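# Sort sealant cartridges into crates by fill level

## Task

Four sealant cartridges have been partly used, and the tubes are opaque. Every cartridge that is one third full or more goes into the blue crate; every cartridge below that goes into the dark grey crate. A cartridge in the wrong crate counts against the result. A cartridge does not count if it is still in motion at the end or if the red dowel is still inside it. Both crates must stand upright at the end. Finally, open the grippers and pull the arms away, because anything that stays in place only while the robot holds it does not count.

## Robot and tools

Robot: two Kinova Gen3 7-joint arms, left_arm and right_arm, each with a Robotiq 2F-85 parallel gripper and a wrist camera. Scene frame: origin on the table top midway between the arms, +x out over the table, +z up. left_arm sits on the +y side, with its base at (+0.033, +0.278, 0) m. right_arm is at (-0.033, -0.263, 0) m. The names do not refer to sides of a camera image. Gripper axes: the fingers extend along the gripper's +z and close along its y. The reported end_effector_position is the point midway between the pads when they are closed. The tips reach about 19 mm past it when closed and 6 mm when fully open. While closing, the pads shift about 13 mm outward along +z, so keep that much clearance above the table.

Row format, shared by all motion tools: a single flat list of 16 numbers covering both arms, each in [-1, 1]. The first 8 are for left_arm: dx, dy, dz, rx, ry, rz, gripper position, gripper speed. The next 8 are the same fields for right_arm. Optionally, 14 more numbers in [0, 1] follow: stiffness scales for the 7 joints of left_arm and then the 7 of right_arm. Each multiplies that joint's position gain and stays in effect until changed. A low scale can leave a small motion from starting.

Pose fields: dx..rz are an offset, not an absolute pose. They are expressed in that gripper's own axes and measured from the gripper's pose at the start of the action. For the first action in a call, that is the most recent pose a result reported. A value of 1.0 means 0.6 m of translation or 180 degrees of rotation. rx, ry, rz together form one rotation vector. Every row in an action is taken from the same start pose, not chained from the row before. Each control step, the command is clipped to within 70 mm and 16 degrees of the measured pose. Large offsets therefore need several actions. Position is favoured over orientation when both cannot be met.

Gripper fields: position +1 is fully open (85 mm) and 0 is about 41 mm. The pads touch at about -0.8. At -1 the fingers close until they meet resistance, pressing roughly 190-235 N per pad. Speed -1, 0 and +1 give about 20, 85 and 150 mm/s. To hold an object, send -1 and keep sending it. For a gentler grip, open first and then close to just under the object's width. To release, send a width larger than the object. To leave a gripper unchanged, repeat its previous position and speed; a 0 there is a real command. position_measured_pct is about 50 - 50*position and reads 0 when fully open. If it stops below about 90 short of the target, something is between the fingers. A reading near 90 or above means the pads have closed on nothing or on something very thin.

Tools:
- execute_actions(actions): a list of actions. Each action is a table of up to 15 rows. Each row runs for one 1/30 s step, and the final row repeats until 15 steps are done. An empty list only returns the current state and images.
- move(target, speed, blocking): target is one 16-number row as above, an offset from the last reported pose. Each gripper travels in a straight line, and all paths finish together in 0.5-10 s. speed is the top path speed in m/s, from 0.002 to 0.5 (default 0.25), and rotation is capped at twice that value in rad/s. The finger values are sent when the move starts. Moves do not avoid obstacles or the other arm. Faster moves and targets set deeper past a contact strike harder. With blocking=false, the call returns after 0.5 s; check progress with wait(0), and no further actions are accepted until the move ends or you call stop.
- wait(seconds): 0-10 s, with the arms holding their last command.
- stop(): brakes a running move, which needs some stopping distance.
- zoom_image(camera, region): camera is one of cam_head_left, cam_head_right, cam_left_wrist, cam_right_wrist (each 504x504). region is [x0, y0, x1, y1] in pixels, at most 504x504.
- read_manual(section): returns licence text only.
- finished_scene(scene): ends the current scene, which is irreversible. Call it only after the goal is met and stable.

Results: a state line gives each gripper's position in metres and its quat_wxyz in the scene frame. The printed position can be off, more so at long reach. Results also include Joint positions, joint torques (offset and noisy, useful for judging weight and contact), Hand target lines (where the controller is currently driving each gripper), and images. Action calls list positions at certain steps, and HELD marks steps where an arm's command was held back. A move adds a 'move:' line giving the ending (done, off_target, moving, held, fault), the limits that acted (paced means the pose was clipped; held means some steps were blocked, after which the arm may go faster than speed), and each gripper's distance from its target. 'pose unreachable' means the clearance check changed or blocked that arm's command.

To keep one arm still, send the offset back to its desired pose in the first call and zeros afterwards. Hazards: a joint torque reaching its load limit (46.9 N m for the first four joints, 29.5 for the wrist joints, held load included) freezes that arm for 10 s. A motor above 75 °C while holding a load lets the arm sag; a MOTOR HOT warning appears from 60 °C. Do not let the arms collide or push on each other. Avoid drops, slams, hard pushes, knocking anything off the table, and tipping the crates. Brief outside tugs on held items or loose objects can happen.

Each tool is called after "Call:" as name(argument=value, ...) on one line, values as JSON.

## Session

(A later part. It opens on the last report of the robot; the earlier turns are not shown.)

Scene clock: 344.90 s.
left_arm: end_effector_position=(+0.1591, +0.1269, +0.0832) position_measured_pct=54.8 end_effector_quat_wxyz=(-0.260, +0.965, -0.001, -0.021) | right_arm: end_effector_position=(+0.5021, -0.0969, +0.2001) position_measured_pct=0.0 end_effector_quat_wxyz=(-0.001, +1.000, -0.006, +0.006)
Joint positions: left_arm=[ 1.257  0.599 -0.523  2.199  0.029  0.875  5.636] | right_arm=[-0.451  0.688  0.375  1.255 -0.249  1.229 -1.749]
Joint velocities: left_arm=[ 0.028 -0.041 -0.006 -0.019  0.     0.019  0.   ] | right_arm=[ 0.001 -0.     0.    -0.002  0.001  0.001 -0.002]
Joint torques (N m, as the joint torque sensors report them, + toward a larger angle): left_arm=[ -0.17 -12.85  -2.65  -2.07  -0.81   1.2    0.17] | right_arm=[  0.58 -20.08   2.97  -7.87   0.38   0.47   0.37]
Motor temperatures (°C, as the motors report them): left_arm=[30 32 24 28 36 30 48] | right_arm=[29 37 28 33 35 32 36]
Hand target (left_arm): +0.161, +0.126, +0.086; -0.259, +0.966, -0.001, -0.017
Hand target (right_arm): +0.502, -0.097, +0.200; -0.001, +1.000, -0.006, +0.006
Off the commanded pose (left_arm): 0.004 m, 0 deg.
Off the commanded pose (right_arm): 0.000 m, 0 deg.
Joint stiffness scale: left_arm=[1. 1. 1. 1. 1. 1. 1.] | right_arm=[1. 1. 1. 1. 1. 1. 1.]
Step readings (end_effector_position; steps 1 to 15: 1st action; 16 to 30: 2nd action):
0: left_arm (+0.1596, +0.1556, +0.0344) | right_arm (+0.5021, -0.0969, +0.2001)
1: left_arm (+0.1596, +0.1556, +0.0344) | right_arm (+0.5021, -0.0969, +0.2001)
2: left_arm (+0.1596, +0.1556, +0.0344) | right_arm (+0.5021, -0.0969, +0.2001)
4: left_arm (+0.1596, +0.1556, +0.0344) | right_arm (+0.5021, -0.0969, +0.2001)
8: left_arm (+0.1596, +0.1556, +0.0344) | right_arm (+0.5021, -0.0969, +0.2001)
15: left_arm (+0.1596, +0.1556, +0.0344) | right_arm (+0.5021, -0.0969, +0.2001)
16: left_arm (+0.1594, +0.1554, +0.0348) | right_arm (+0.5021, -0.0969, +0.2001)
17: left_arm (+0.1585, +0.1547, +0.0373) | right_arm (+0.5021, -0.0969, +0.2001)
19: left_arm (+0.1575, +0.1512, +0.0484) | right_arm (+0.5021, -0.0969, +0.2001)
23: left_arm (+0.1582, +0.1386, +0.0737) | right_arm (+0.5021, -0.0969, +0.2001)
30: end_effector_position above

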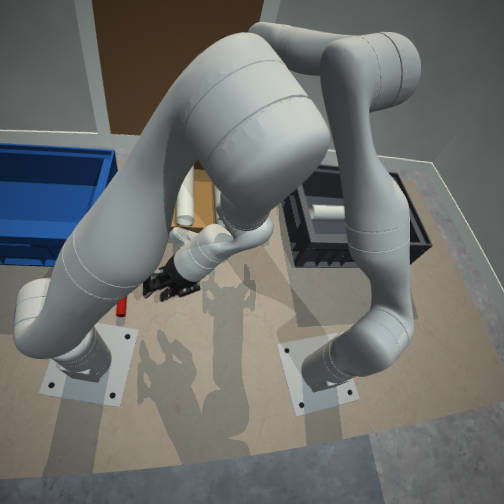

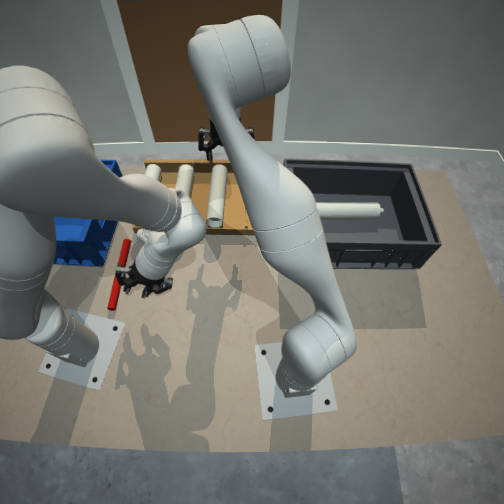

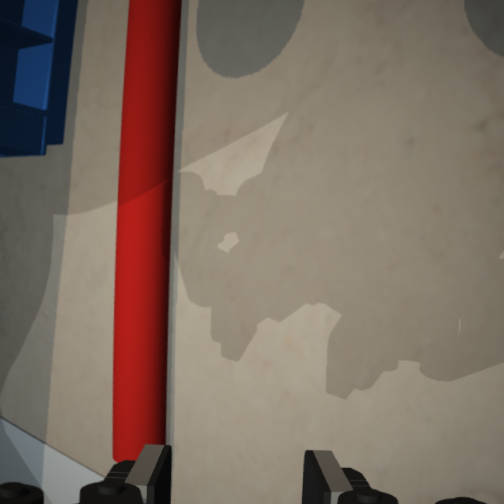

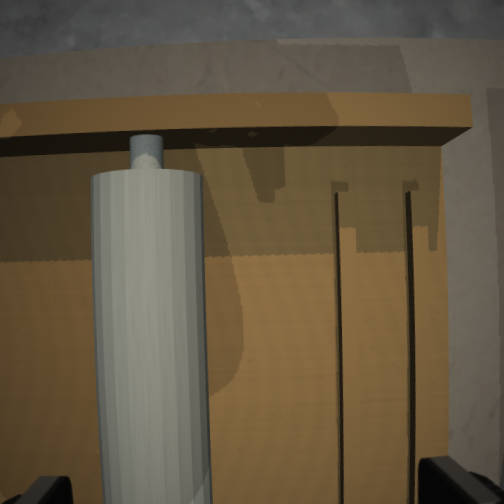

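Call:
move(target=[0.547,-0.057,-0.128,-0.028,0.011,-0.006,1,0.5,0,0.17,0,0,0,0,1,0], speed=0.25)

Scene clock: 365.00 s.
left_arm: end_effector_position=(+0.4921, +0.1214, +0.1558) position_measured_pct=0.0 end_effector_quat_wxyz=(-0.219, +0.976, +0.006, +0.003) | right_arm: end_effector_position=(+0.5002, -0.1955, +0.1988) position_measured_pct=0.0 end_effector_quat_wxyz=(-0.003, +1.000, -0.006, +0.004)
Joint positions: left_arm=[ 0.651  0.78  -0.611  1.403  0.002  1.219  5.082] | right_arm=[-0.293  0.641  0.384  1.349 -0.249  1.19  -1.564]
Joint velocities: left_arm=[-0.01   0.002  0.012 -0.002  0.     0.     0.   ] | right_arm=[ 0.003 -0.001  0.     0.001  0.    -0.001 -0.001]
Joint torques (N m, as the joint torque sensors report them, + toward a larger angle): left_arm=[ -0.38 -20.12  -4.33  -6.96  -1.26   0.44   0.22] | right_arm=[  0.53 -19.16   2.66  -7.92   0.28   0.26   0.15]
Motor temperatures (°C, as the motors report them): left_arm=[30 32 25 28 36 30 48] | right_arm=[29 37 28 33 35 32 36]
Hand target (left_arm): +0.491, +0.120, +0.154; -0.217, +0.976, +0.005, -0.002
Hand target (right_arm): +0.501, -0.199, +0.200; -0.001, +1.000, -0.006, +0.006
Off the commanded pose (left_arm): 0.003 m, 1 deg.
Off the commanded pose (right_arm): 0.004 m, 0 deg.
Joint stiffness scale: left_arm=[1. 1. 1. 1. 1. 1. 1.] | right_arm=[1. 1. 1. 1. 1. 1. 1.]
move: off_target (right_arm)

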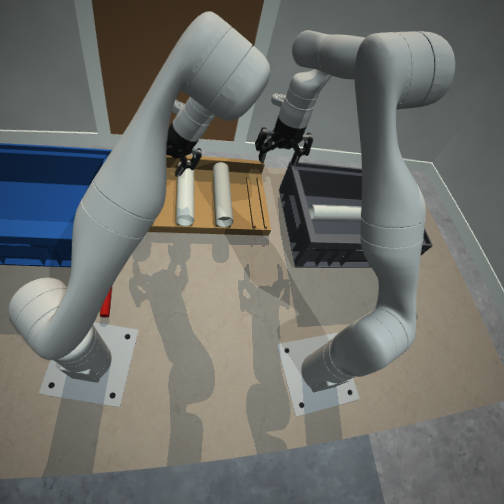

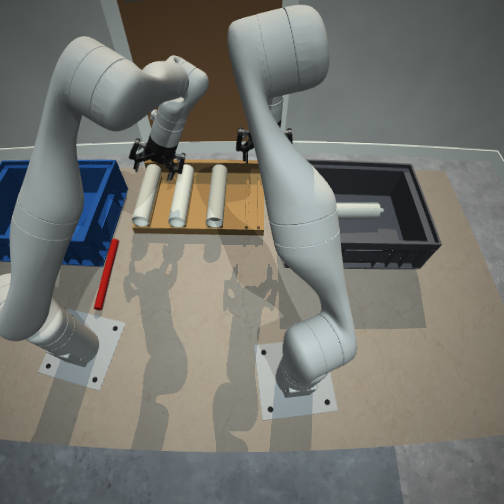

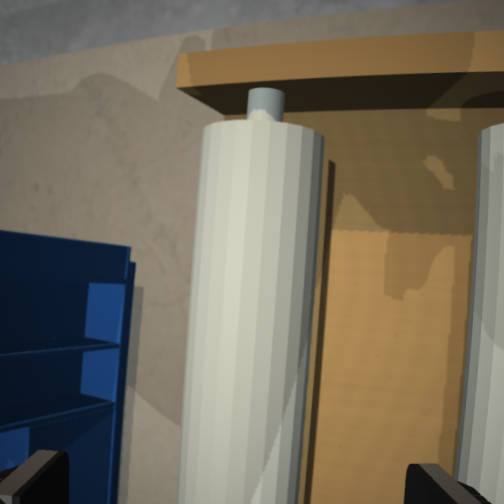

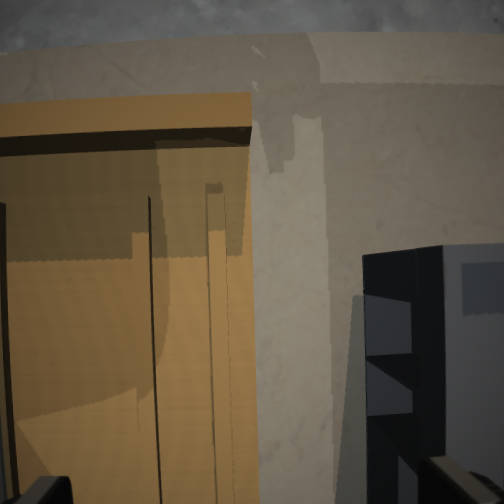

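Call:
move(target=[0,0,0.172,0,0,0.011,1,0.5,0,0,0,0,0,0,1,0], speed=0.12)

Scene clock: 374.00 s.
left_arm: end_effector_position=(+0.4940, +0.1666, +0.0663) position_measured_pct=0.0 end_effector_quat_wxyz=(-0.222, +0.975, -0.009, +0.002) | right_arm: end_effector_position=(+0.5003, -0.1956, +0.1989) position_measured_pct=0.0 end_effector_quat_wxyz=(-0.003, +1.000, -0.007, +0.004)
Joint positions: left_arm=[ 0.574  0.876 -0.571  1.564  0.01   0.945  5.041] | right_arm=[-0.293  0.641  0.384  1.349 -0.249  1.19  -1.564]
Joint velocities: left_arm=[-0.006 -0.     0.006  0.    -0.     0.     0.   ] | right_arm=[ 0.     0.001 -0.     0.001 -0.001 -0.001  0.   ]
Joint torques (N m, as the joint torque sensors report them, + toward a larger angle): left_arm=[  0.15 -20.54  -5.36  -5.49  -1.09   0.34   0.26] | right_arm=[  0.43 -18.68   3.27  -7.81   0.02  -0.06   0.19]
Motor temperatures (°C, as the motors report them): left_arm=[30 32 25 28 36 30 48] | right_arm=[29 37 28 33 35 32 36]
Hand target (left_arm): +0.493, +0.166, +0.063; -0.220, +0.976, -0.011, -0.001
Hand target (right_arm): +0.500, -0.195, +0.199; -0.003, +1.000, -0.006, +0.004
Off the commanded pose (left_arm): 0.004 m, 0 deg.
Off the commanded pose (right_arm): 0.000 m, 0 deg.
Joint stiffness scale: left_arm=[1. 1. 1. 1. 1. 1. 1.] | right_arm=[1. 1. 1. 1. 1. 1. 1.]
move: off_target (left_arm)

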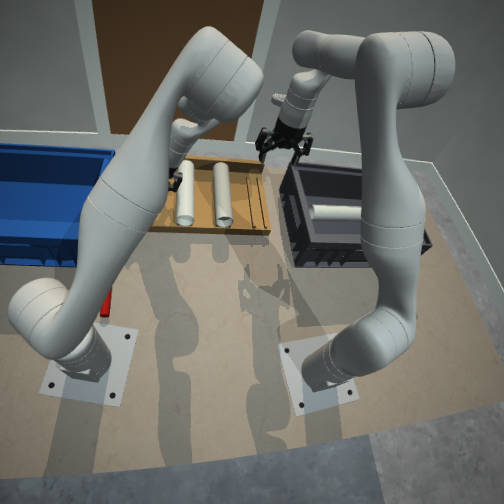

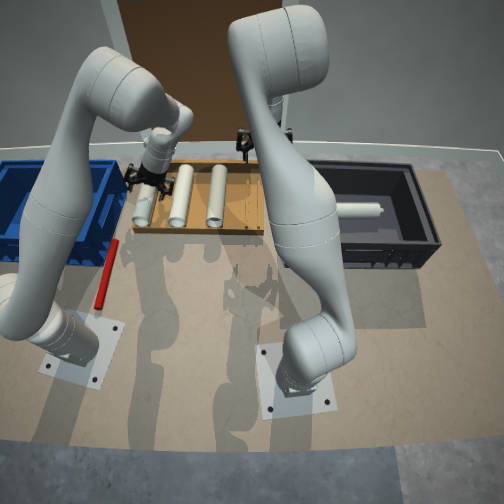

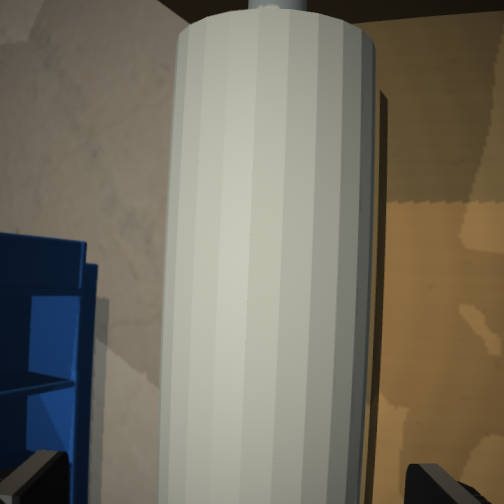

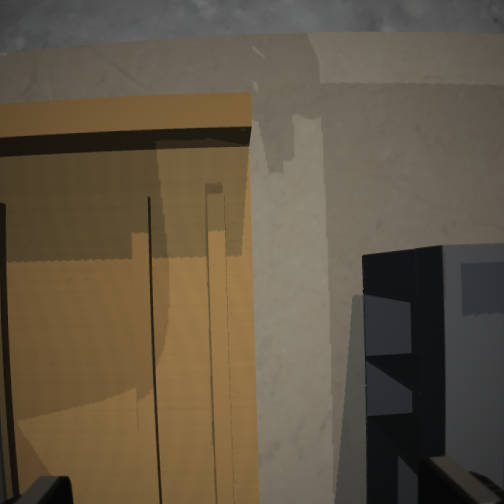

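Call:
execute_actions(actions=[[[0,0.008,0.005,0,0,0,1,0.5,0,0,0,0,0,0,1,0]],[[0,0,0,0,0,0,-1,0.5,0,0,0,0,0,0,1,0]],[[0,0,0,0,0,0,-1,0.5,0,0,0,0,0,0,1,0]]])

Scene clock: 380.03 s.
left_arm: end_effector_position=(+0.4936, +0.1619, +0.0678) position_measured_pct=47.6 end_effector_quat_wxyz=(-0.219, +0.976, -0.011, +0.002) | right_arm: end_effector_position=(+0.5003, -0.1956, +0.1989) position_measured_pct=0.0 end_effector_quat_wxyz=(-0.003, +1.000, -0.007, +0.004)
Joint positions: left_arm=[ 0.581  0.873 -0.57   1.561  0.013  0.95   5.041] | right_arm=[-0.293  0.641  0.384  1.349 -0.249  1.19  -1.564]
Joint velocities: left_arm=[ 0.     0.001  0.001 -0.    -0.     0.001  0.   ] | right_arm=[-0.    -0.    -0.     0.001  0.001  0.    -0.001]
Joint torques (N m, as the joint torque sensors report them, + toward a larger angle): left_arm=[ -2.27 -17.14  -6.    -5.31  -1.91  -0.51  -0.09] | right_arm=[  0.02 -18.94   2.67  -7.94   0.23   0.19  -0.06]
Motor temperatures (°C, as the motors report them): left_arm=[30 32 25 28 36 30 48] | right_arm=[29 37 28 33 35 32 36]
Hand target (left_arm): +0.493, +0.162, +0.067; -0.220, +0.975, -0.011, +0.002
Hand target (right_arm): +0.500, -0.196, +0.199; -0.003, +1.000, -0.007, +0.004
Off the commanded pose (left_arm): 0.001 m, 0 deg.
Off the commanded pose (right_arm): 0.000 m, 0 deg.
Joint stiffness scale: left_arm=[1. 1. 1. 1. 1. 1. 1.] | right_arm=[1. 1. 1. 1. 1. 1. 1.]
Step readings (end_effector_position; steps 1 to 15: 1st action; 16 to 30: 2nd action; 31 to 45: 3rd action):
0: left_arm (+0.4940, +0.1668, +0.0662) | right_arm (+0.5003, -0.1956, +0.1989)
1: left_arm (+0.4939, +0.1669, +0.0660) | right_arm (+0.5003, -0.1956, +0.1989)
2: left_arm (+0.4937, +0.1669, +0.0655) | right_arm (+0.5003, -0.1956, +0.1989)
4: left_arm (+0.4934, +0.1671, +0.0646) | right_arm (+0.5003, -0.1956, +0.1989)
8: left_arm (+0.4930, +0.1671, +0.0639) | right_arm (+0.5003, -0.1956, +0.1989)
15: left_arm (+0.4929, +0.1671, +0.0636) | right_arm (+0.5003, -0.1956, +0.1989)
16: left_arm (+0.4929, +0.1671, +0.0636) | right_arm (+0.5003, -0.1956, +0.1989)
17: left_arm (+0.4929, +0.1671, +0.0636) | right_arm (+0.5003, -0.1956, +0.1989)
19: left_arm (+0.4929, +0.1671, +0.0636) | right_arm (+0.5003, -0.1956, +0.1989)
23: left_arm (+0.4928, +0.1658, +0.0635) | right_arm (+0.5003, -0.1956, +0.1989)
30: left_arm (+0.4934, +0.1622, +0.0674) | right_arm (+0.5003, -0.1956, +0.1989)
31: left_arm (+0.4936, +0.1619, +0.0677) | right_arm (+0.5003, -0.1956, +0.1989)
32: left_arm (+0.4936, +0.1619, +0.0678) | right_arm (+0.5003, -0.1956, +0.1989)
34: left_arm (+0.4936, +0.1619, +0.0678) | right_arm (+0.5003, -0.1956, +0.1989)
38: left_arm (+0.4936, +0.1619, +0.0678) | right_arm (+0.5003, -0.1956, +0.1989)
45: end_effector_position above

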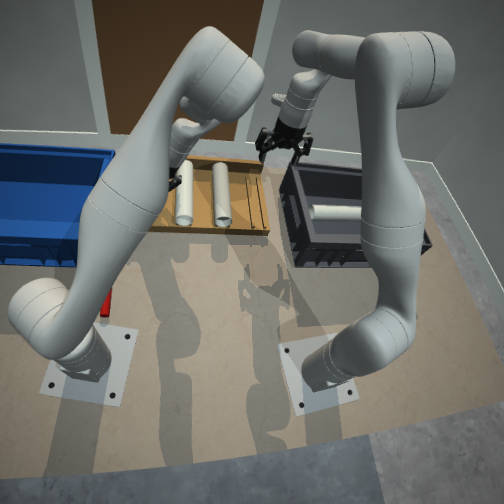

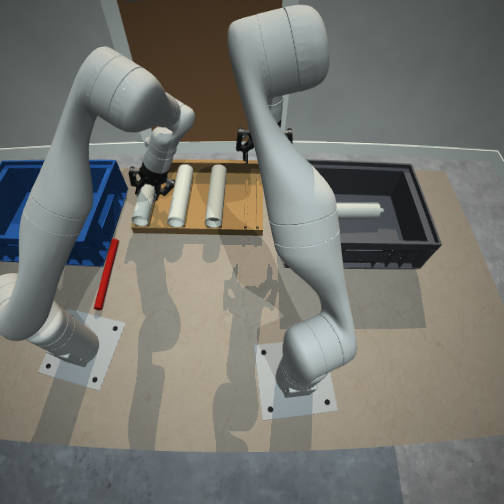

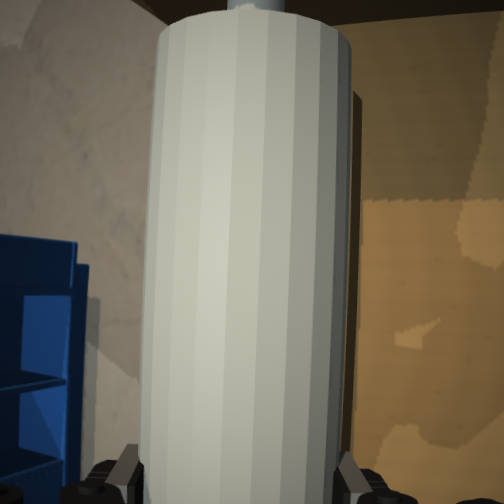

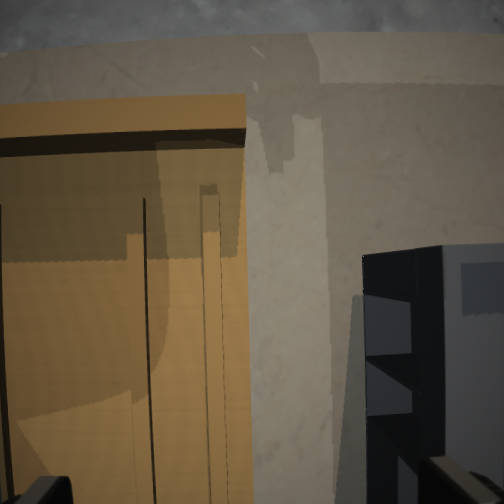

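Call:
move(target=[-0.01,-0.110,-0.233,-0.14,0,0,-1,0.5,0,0,0,0,0,0,1,0], speed=0.2)

Scene clock: 385.80 s.
left_arm: end_effector_position=(+0.4879, +0.1642, +0.2202) position_measured_pct=47.6 end_effector_quat_wxyz=(-0.006, +1.000, -0.010, -0.000) | right_arm: end_effector_position=(+0.5003, -0.1956, +0.1989) position_measured_pct=0.0 end_effector_quat_wxyz=(-0.003, +1.000, -0.007, +0.004)
Joint positions: left_arm=[ 0.333  0.494 -0.516  1.539  0.242  1.177  4.672] | right_arm=[-0.293  0.641  0.384  1.349 -0.249  1.19  -1.564]
Joint velocities: left_arm=[-0.006 -0.005 -0.002 -0.    -0.     0.    -0.   ] | right_arm=[ 0.001 -0.001  0.     0.001  0.001  0.001 -0.   ]
Joint torques (N m, as the joint torque sensors report them, + toward a larger angle): left_arm=[ -0.21 -19.51  -2.94  -9.51  -0.17  -0.14   0.17] | right_arm=[ -0.02 -19.23   2.84  -8.05   0.12   0.36   0.43]
Motor temperatures (°C, as the motors report them): left_arm=[30 32 25 28 36 30 48] | right_arm=[29 37 28 33 35 32 36]
Hand target (left_arm): +0.488, +0.161, +0.222; -0.001, +1.000, -0.012, -0.000
Hand target (right_arm): +0.500, -0.196, +0.199; -0.003, +1.000, -0.007, +0.004
Off the commanded pose (left_arm): 0.003 m, 1 deg.
Off the commanded pose (right_arm): 0.000 m, 0 deg.
Joint stiffness scale: left_arm=[1. 1. 1. 1. 1. 1. 1.] | right_arm=[1. 1. 1. 1. 1. 1. 1.]
move: done

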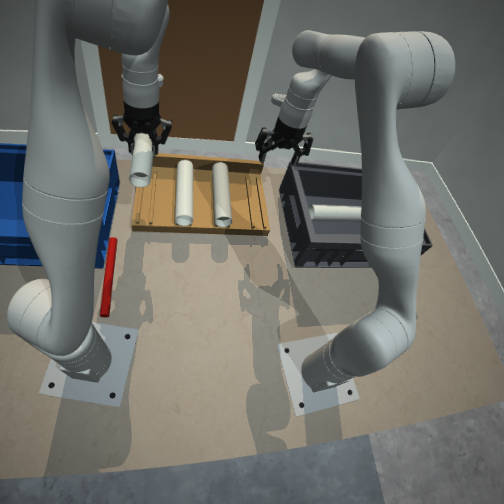

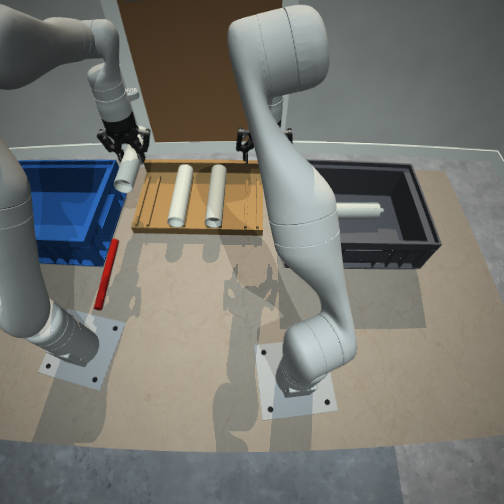

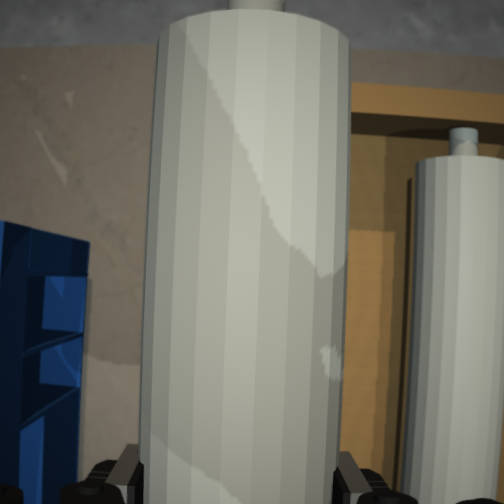

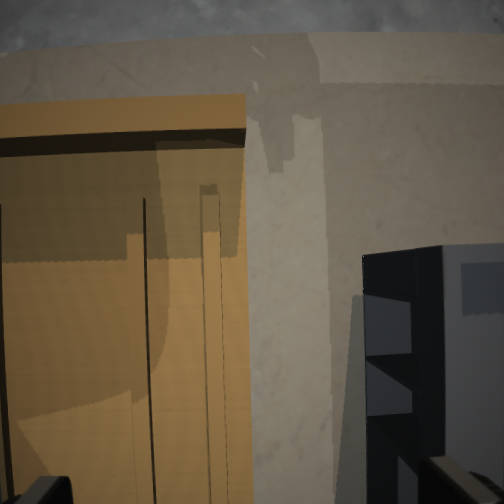

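Call:
move(target=[-0.03,-0.543,0,0,0,0.494,-1,0.5,-0.008,-0.418,0.065,0,0,0,1,0], speed=0.25)

Scene clock: 397.63 s.
left_arm: end_effector_position=(+0.4763, +0.4921, +0.2265) position_measured_pct=47.6 end_effector_quat_wxyz=(-0.009, +0.709, -0.706, -0.007) | right_arm: end_effector_position=(+0.5018, +0.0515, +0.1628) position_measured_pct=0.0 end_effector_quat_wxyz=(-0.001, +1.000, -0.006, +0.008)
Joint positions: left_arm=[-0.403  0.522 -0.464  1.46   0.224  1.201  2.459] | right_arm=[-0.62   0.862  0.324  1.026 -0.249  1.273 -2.01 ]
Joint velocities: left_arm=[-0.006  0.001 -0.002 -0.001 -0.     0.     0.   ] | right_arm=[-0.001  0.002  0.    -0.003  0.    -0.    -0.   ]
Joint torques (N m, as the joint torque sensors report them, + toward a larger angle): left_arm=[ -0.07 -20.71  -2.76  -9.69  -0.23   0.06   0.11] | right_arm=[  0.23 -22.37   2.85  -8.43   0.    -0.11   0.12]
Motor temperatures (°C, as the motors report them): left_arm=[30 32 25 28 36 30 48] | right_arm=[29 37 28 33 35 32 36]
Hand target (left_arm): +0.477, +0.490, +0.225; -0.005, +0.707, -0.708, -0.004
Hand target (right_arm): +0.498, +0.056, +0.161; -0.004, +1.000, -0.006, +0.004
Off the commanded pose (left_arm): 0.003 m, 1 deg.
Off the commanded pose (right_arm): 0.005 m, 1 deg.
Joint stiffness scale: left_arm=[1. 1. 1. 1. 1. 1. 1.] | right_arm=[1. 1. 1. 1. 1. 1. 1.]
move: off_target (right_arm)

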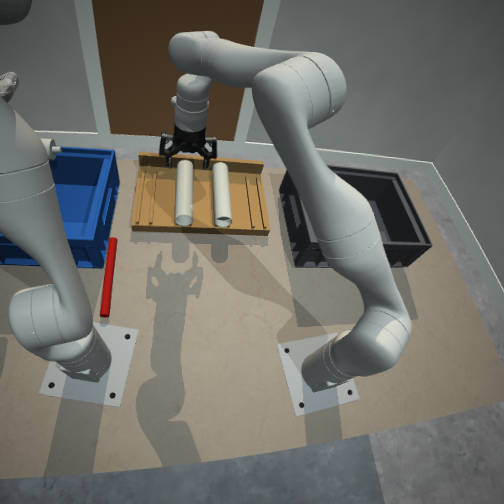

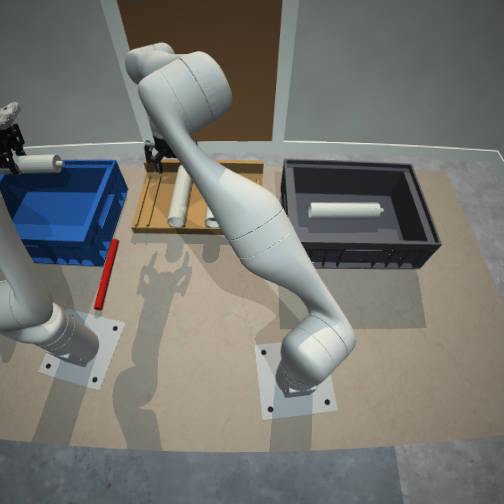

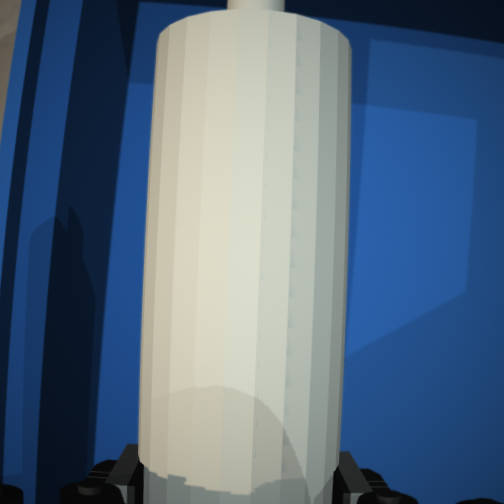

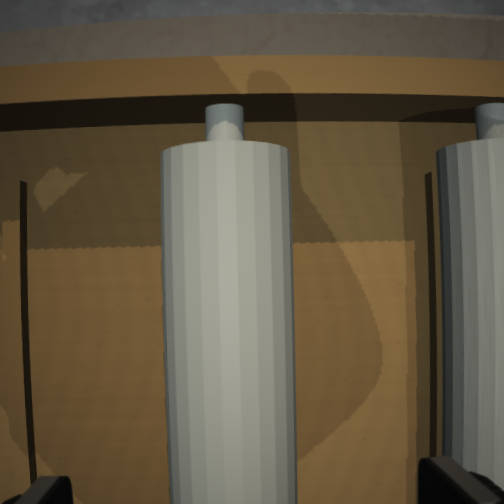

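Call:
move(target=[0,0.025,0.272,0,0,0,-1,0.5,0,-0.007,0.168,0,0,0,1,0], speed=0.15)

Call:
execute_actions(actions=[[[0,0,0,0,0,0,0.65,0.5,0,0,0.004,0,0,0,1,0.5]],[[0,0,0,0,0,0,0.65,0.5,0,0,0,0,0,0,-1,0.5]],[[0,0,0,0,0,0,0.65,0.5,0,0,0,0,0,0,-1,0.5]]])

Scene clock: 408.57 s.
left_arm: end_effector_position=(+0.4612, +0.4979, +0.0662) position_measured_pct=47.6 end_effector_quat_wxyz=(-0.010, +0.709, -0.705, -0.009) | right_arm: end_effector_position=(+0.5043, +0.0550, +0.0651) position_measured_pct=0.0 end_effector_quat_wxyz=(+0.001, +1.000, -0.006, +0.010)
Joint positions: left_arm=[-0.465  0.714 -0.39   1.713  0.333  0.765  2.344] | right_arm=[-0.614  0.972  0.279  1.125 -0.249  1.061 -2.009]
Joint velocities: left_arm=[-0.006  0.003  0.006 -0.     0.    -0.002 -0.   ] | right_arm=[ 0.002  0.002 -0.002 -0.    -0.001 -0.     0.   ]
Joint torques (N m, as the joint torque sensors report them, + toward a larger angle): left_arm=[ -0.11 -21.66  -2.46  -7.09  -0.28   0.05   0.03] | right_arm=[ -0.3  -23.78   2.6   -7.2    0.21  -0.02   0.24]
Motor temperatures (°C, as the motors report them): left_arm=[30 32 25 28 36 30 48] | right_arm=[29 37 28 33 35 32 36]
Hand target (left_arm): +0.461, +0.496, +0.064; -0.009, +0.709, -0.705, -0.007
Hand target (right_arm): +0.503, +0.056, +0.062; -0.001, +1.000, -0.006, +0.008
Off the commanded pose (left_arm): 0.004 m, 0 deg.
Off the commanded pose (right_arm): 0.003 m, 0 deg.
Joint stiffness scale: left_arm=[1. 1. 1. 1. 1. 1. 1.] | right_arm=[1. 1. 1. 1. 1. 1. 1.]
move: off_target (left_arm)

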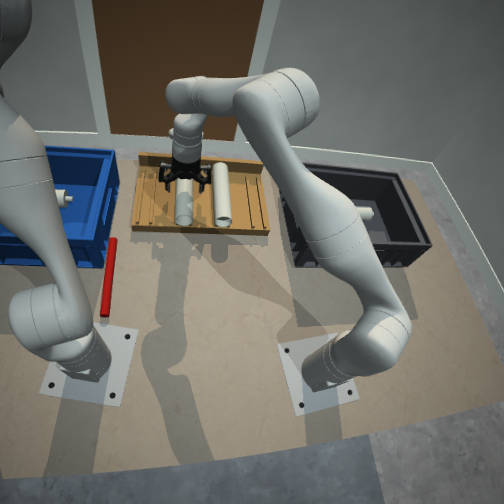

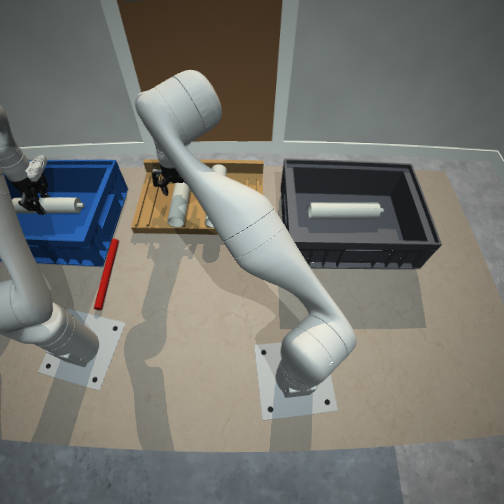

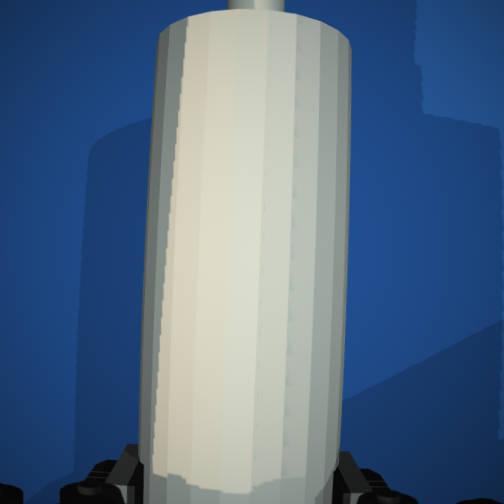

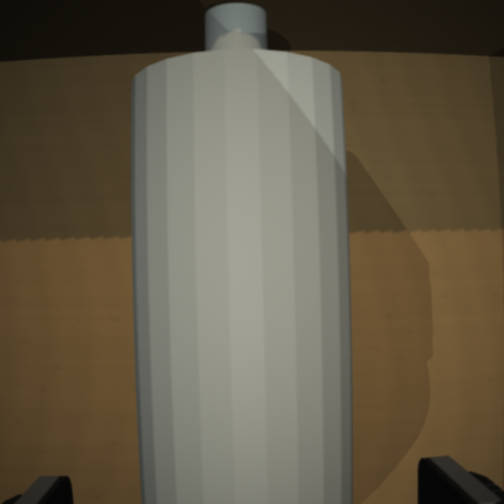

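Scene clock: 410.07 s.
left_arm: end_effector_position=(+0.4612, +0.4979, +0.0663) position_measured_pct=17.9 end_effector_quat_wxyz=(-0.010, +0.709, -0.705, -0.009) | right_arm: end_effector_position=(+0.5045, +0.0552, +0.0659) position_measured_pct=46.0 end_effector_quat_wxyz=(+0.001, +1.000, -0.006, +0.011)
Joint positions: left_arm=[-0.465  0.714 -0.39   1.713  0.333  0.765  2.344] | right_arm=[-0.614  0.97   0.279  1.125 -0.249  1.061 -2.009]
Joint velocities: left_arm=[-0.     0.001  0.    -0.    -0.     0.001  0.   ] | right_arm=[-0.     0.     0.     0.     0.001  0.     0.002]
Joint torques (N m, as the joint torque sensors report them, + toward a larger angle): left_arm=[ -0.06 -19.71  -2.48  -6.15  -0.18  -0.03   0.11] | right_arm=[ -0.79 -20.92   0.92  -7.49  -0.57  -0.34   0.44]
Motor temperatures (°C, as the motors report them): left_arm=[30 32 25 28 36 30 48] | right_arm=[29 37 28 33 35 32 36]
Hand target (left_arm): +0.461, +0.498, +0.066; -0.010, +0.709, -0.705, -0.009
Hand target (right_arm): +0.504, +0.055, +0.066; +0.001, +1.000, -0.006, +0.011
Off the commanded pose (left_arm): 0.000 m, 0 deg.
Off the commanded pose (right_arm): 0.000 m, 0 deg.
Joint stiffness scale: left_arm=[1. 1. 1. 1. 1. 1. 1.] | right_arm=[1. 1. 1. 1. 1. 1. 1.]
Step readings (end_effector_position; steps 1 to 15: 1st action; 16 to 30: 2nd action; 31 to 45: 3rd action):
0: left_arm (+0.4612, +0.4979, +0.0662) | right_arm (+0.5043, +0.0550, +0.0651)
1: left_arm (+0.4612, +0.4979, +0.0662) | right_arm (+0.5043, +0.0550, +0.0651)
2: left_arm (+0.4612, +0.4979, +0.0662) | right_arm (+0.5043, +0.0550, +0.0651)
4: left_arm (+0.4612, +0.4979, +0.0663) | right_arm (+0.5043, +0.0550, +0.0651)
8: left_arm (+0.4612, +0.4979, +0.0663) | right_arm (+0.5043, +0.0550, +0.0651)
15: left_arm (+0.4612, +0.4979, +0.0663) | right_arm (+0.5043, +0.0550, +0.0651)
16: left_arm (+0.4612, +0.4979, +0.0663) | right_arm (+0.5043, +0.0550, +0.0651)
17: left_arm (+0.4612, +0.4979, +0.0663) | right_arm (+0.5043, +0.0550, +0.0651)
19: left_arm (+0.4612, +0.4979, +0.0663) | right_arm (+0.5043, +0.0550, +0.0651)
23: left_arm (+0.4612, +0.4979, +0.0663) | right_arm (+0.5043, +0.0550, +0.0651)
30: left_arm (+0.4612, +0.4979, +0.0663) | right_arm (+0.5045, +0.0552, +0.0659)
31: left_arm (+0.4612, +0.4979, +0.0663) | right_arm (+0.5045, +0.0552, +0.0659)
32: left_arm (+0.4612, +0.4979, +0.0663) | right_arm (+0.5045, +0.0552, +0.0659)
34: left_arm (+0.4612, +0.4979, +0.0663) | right_arm (+0.5045, +0.0552, +0.0659)
38: left_arm (+0.4612, +0.4979, +0.0663) | right_arm (+0.5045, +0.0552, +0.0659)
45: end_effector_position above

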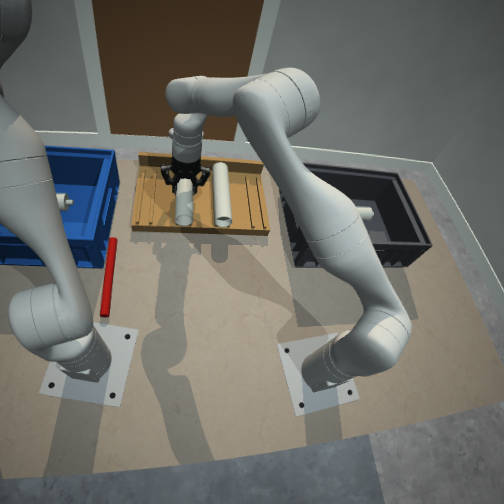

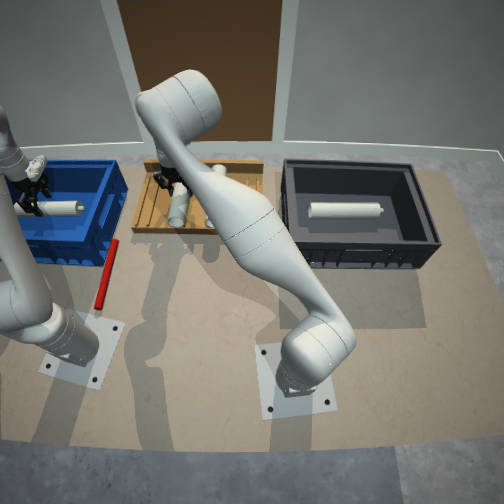

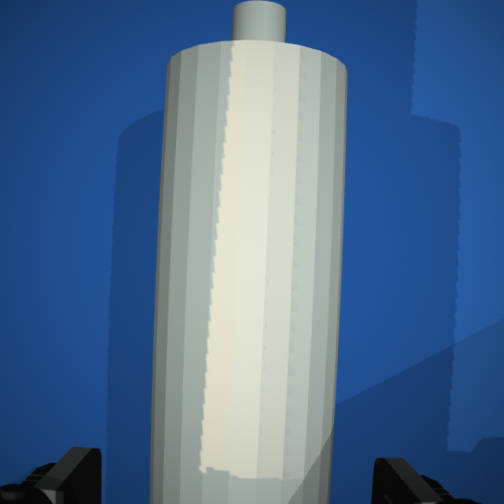

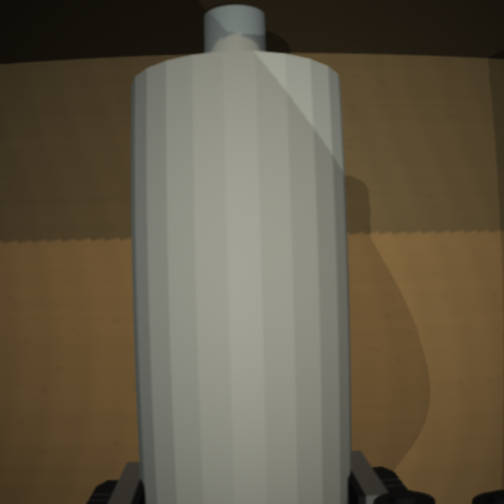

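Both lift.

Call:
move(target=[0,0,-0.26,0,0,0,0.65,0.5,0,0,-0.26,0,0,0,-1,0.5], speed=0.2)

Scene clock: 416.50 s.
left_arm: end_effector_position=(+0.4630, +0.4909, +0.2191) position_measured_pct=17.9 end_effector_quat_wxyz=(-0.008, +0.707, -0.707, -0.005) | right_arm: end_effector_position=(+0.5007, +0.0574, +0.2191) position_measured_pct=46.0 end_effector_quat_wxyz=(-0.002, +1.000, -0.003, +0.008)
Joint positions: left_arm=[-0.409  0.5   -0.46   1.52   0.219  1.16   2.442] | right_arm=[-0.619  0.83   0.328  0.904 -0.238  1.422 -2.032]
Joint velocities: left_arm=[ 0.003 -0.004 -0.002 -0.001 -0.     0.002  0.   ] | right_arm=[ 0.001  0.     0.003 -0.002 -0.001  0.001 -0.   ]
Joint torques (N m, as the joint torque sensors report them, + toward a larger angle): left_arm=[ -0.16 -18.21  -2.07  -8.45  -0.15   0.19   0.15] | right_arm=[  0.33 -23.09   2.63  -8.71   0.19   0.15   0.14]
Motor temperatures (°C, as the motors report them): left_arm=[30 32 25 28 36 30 48] | right_arm=[29 37 28 33 35 32 36]
Hand target (left_arm): +0.461, +0.493, +0.222; -0.010, +0.709, -0.705, -0.009
Hand target (right_arm): +0.501, +0.056, +0.222; +0.001, +1.000, -0.006, +0.011
Off the commanded pose (left_arm): 0.004 m, 1 deg.
Off the commanded pose (right_arm): 0.003 m, 0 deg.
Joint stiffness scale: left_arm=[1. 1. 1. 1. 1. 1. 1.] | right_arm=[1. 1. 1. 1. 1. 1. 1.]
move: off_target (left_arm)

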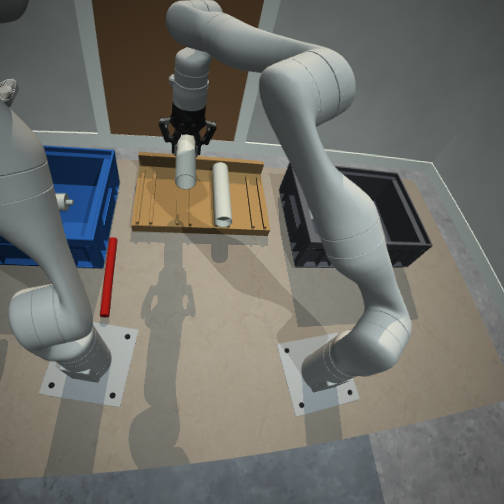

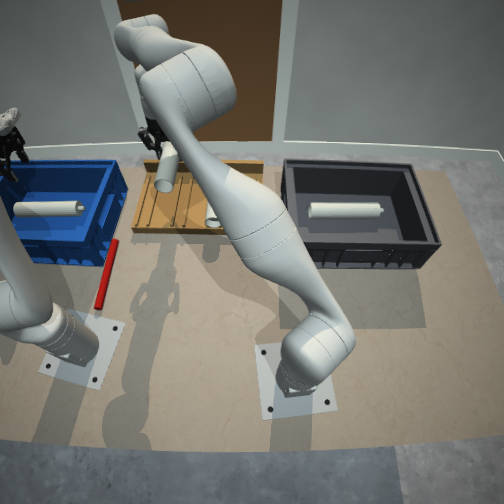

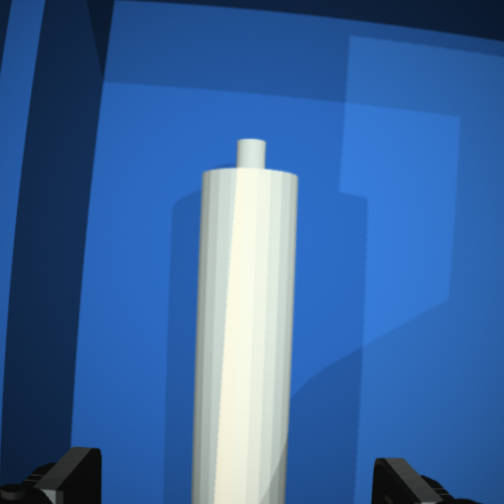

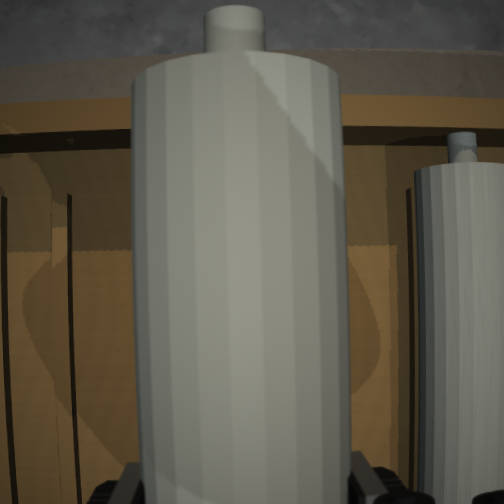

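Call:
move(target=[0.905,-0.053,0.098,0,0,-0.5,1,0.5,-0.226,0.845,0,0,0,0.497,-1,0.5], speed=0.25)

Scene clock: 425.50 s.
left_arm: end_effector_position=(+0.4975, -0.0460, +0.1506) position_measured_pct=0.0 end_effector_quat_wxyz=(-0.011, +1.000, -0.000, +0.005) | right_arm: end_effector_position=(+0.3614, -0.4510, +0.2165) position_measured_pct=46.0 end_effector_quat_wxyz=(-0.003, +0.712, -0.702, +0.008)
Joint positions: left_arm=[ 0.616  0.775 -0.467  1.265  0.321  1.179  5.059] | right_arm=[-0.085  0.48   0.837  1.71  -0.397  1.111 -2.352]
Joint velocities: left_arm=[ 0.002  0.005  0.001 -0.002 -0.     0.001 -0.   ] | right_arm=[ 0.007  0.    -0.    -0.002  0.     0.001 -0.003]
Joint torques (N m, as the joint torque sensors report them, + toward a larger angle): left_arm=[  0.45 -22.85  -3.22  -7.83  -0.33   0.19   0.22] | right_arm=[  0.41 -14.02   3.65  -7.78   0.01  -0.16   0.26]
Motor temperatures (°C, as the motors report them): left_arm=[30 32 25 28 36 30 48] | right_arm=[29 37 28 33 35 32 36]
Hand target (left_arm): +0.494, -0.050, +0.149; -0.010, +1.000, +0.000, +0.001
Hand target (right_arm): +0.362, -0.450, +0.216; -0.006, +0.708, -0.706, +0.006
Off the commanded pose (left_arm): 0.005 m, 0 deg.
Off the commanded pose (right_arm): 0.003 m, 1 deg.
Joint stiffness scale: left_arm=[1. 1. 1. 1. 1. 1. 1.] | right_arm=[1. 1. 1. 1. 1. 1. 1.]
move: off_target (left_arm)

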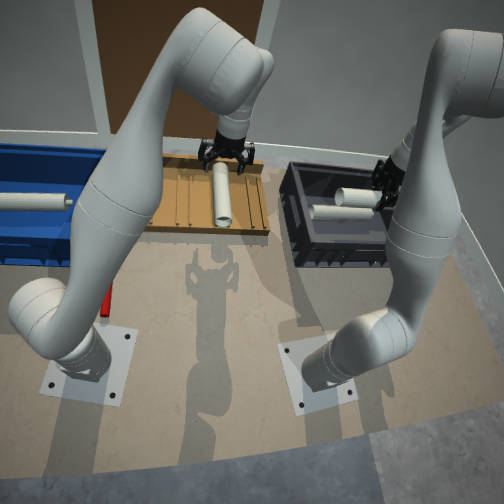

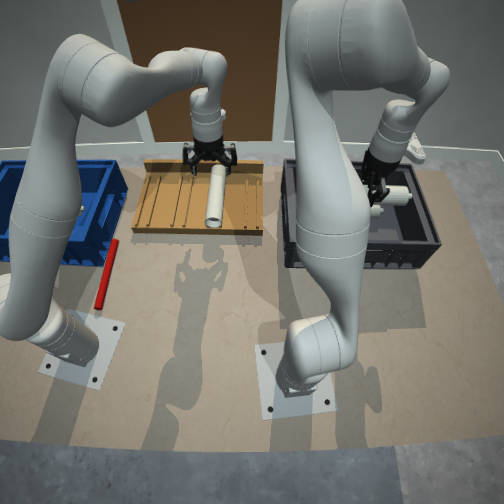

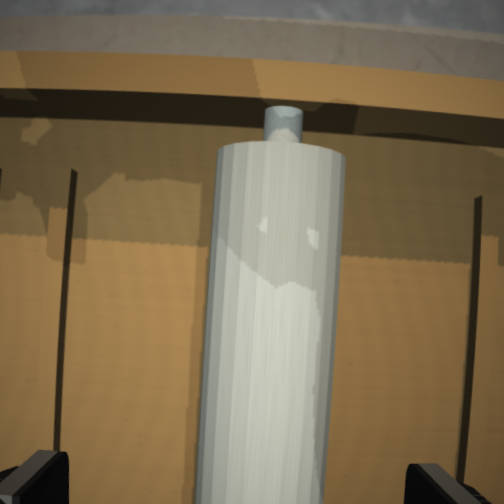

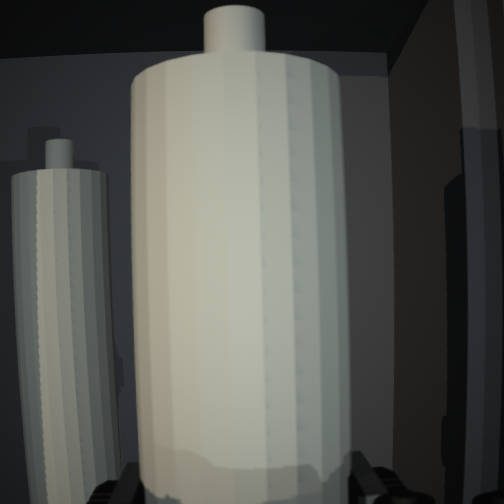

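Call:
move(target=[0,0.02,0.148,0,0,0.014,1,0.5,0,0,0.256,0,0,0,-1,0.5], speed=0.15)

Scene clock: 438.30 s.
left_arm: end_effector_position=(+0.4998, -0.0545, +0.0648) position_measured_pct=0.0 end_effector_quat_wxyz=(-0.014, +1.000, -0.021, +0.007) | right_arm: end_effector_position=(+0.3640, -0.4524, +0.0653) position_measured_pct=46.0 end_effector_quat_wxyz=(-0.002, +0.712, -0.702, +0.009)
Joint positions: left_arm=[ 0.603  0.89  -0.41   1.327  0.341  0.996  5.019] | right_arm=[ 0.059  0.712  0.637  1.892 -0.625  0.724 -2.163]
Joint velocities: left_arm=[-0.002  0.003  0.005  0.     0.    -0.001 -0.   ] | right_arm=[ 0.01   0.001 -0.006 -0.001  0.001 -0.003  0.002]
Joint torques (N m, as the joint torque sensors report them, + toward a larger angle): left_arm=[  0.05 -23.74  -3.37  -7.09  -0.26   0.03   0.05] | right_arm=[  0.11 -16.08   3.49  -5.32  -0.06  -0.39   0.37]
Motor temperatures (°C, as the motors report them): left_arm=[30 33 24 28 36 30 48] | right_arm=[29 37 28 33 35 32 36]
Hand target (left_arm): +0.499, -0.056, +0.062; -0.012, +1.000, -0.022, +0.005
Hand target (right_arm): +0.364, -0.452, +0.063; -0.003, +0.712, -0.702, +0.008
Off the commanded pose (left_arm): 0.004 m, 0 deg.
Off the commanded pose (right_arm): 0.002 m, 0 deg.
Joint stiffness scale: left_arm=[1. 1. 1. 1. 1. 1. 1.] | right_arm=[1. 1. 1. 1. 1. 1. 1.]
move: off_target (left_arm)

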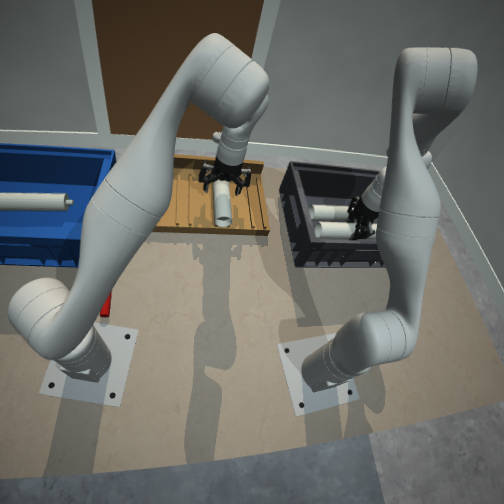

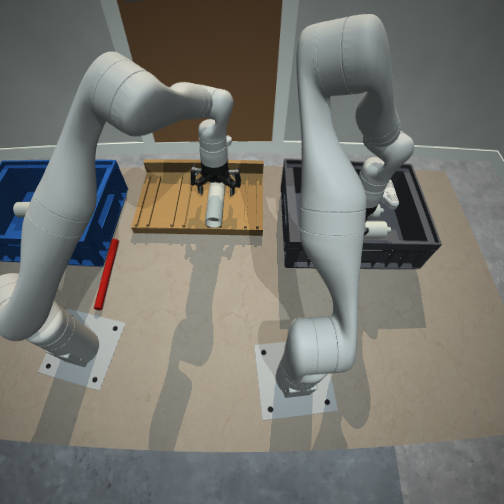

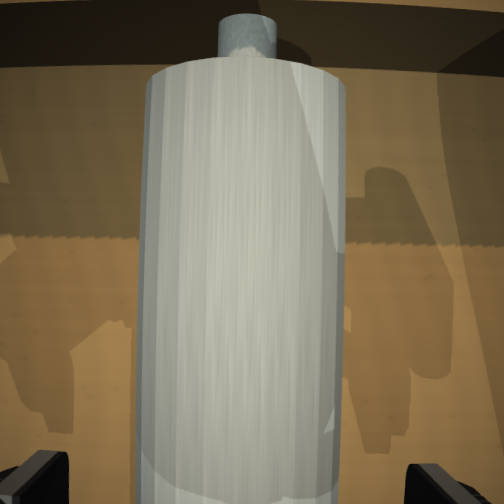

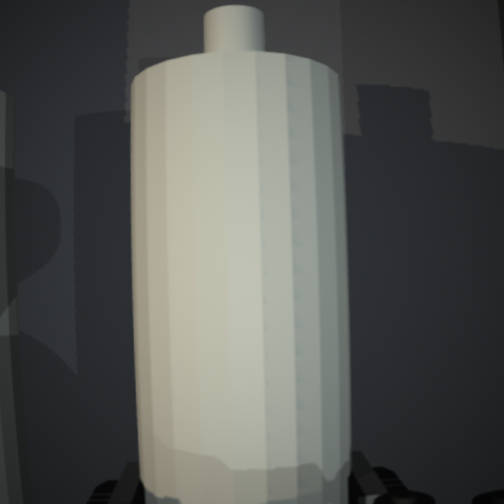

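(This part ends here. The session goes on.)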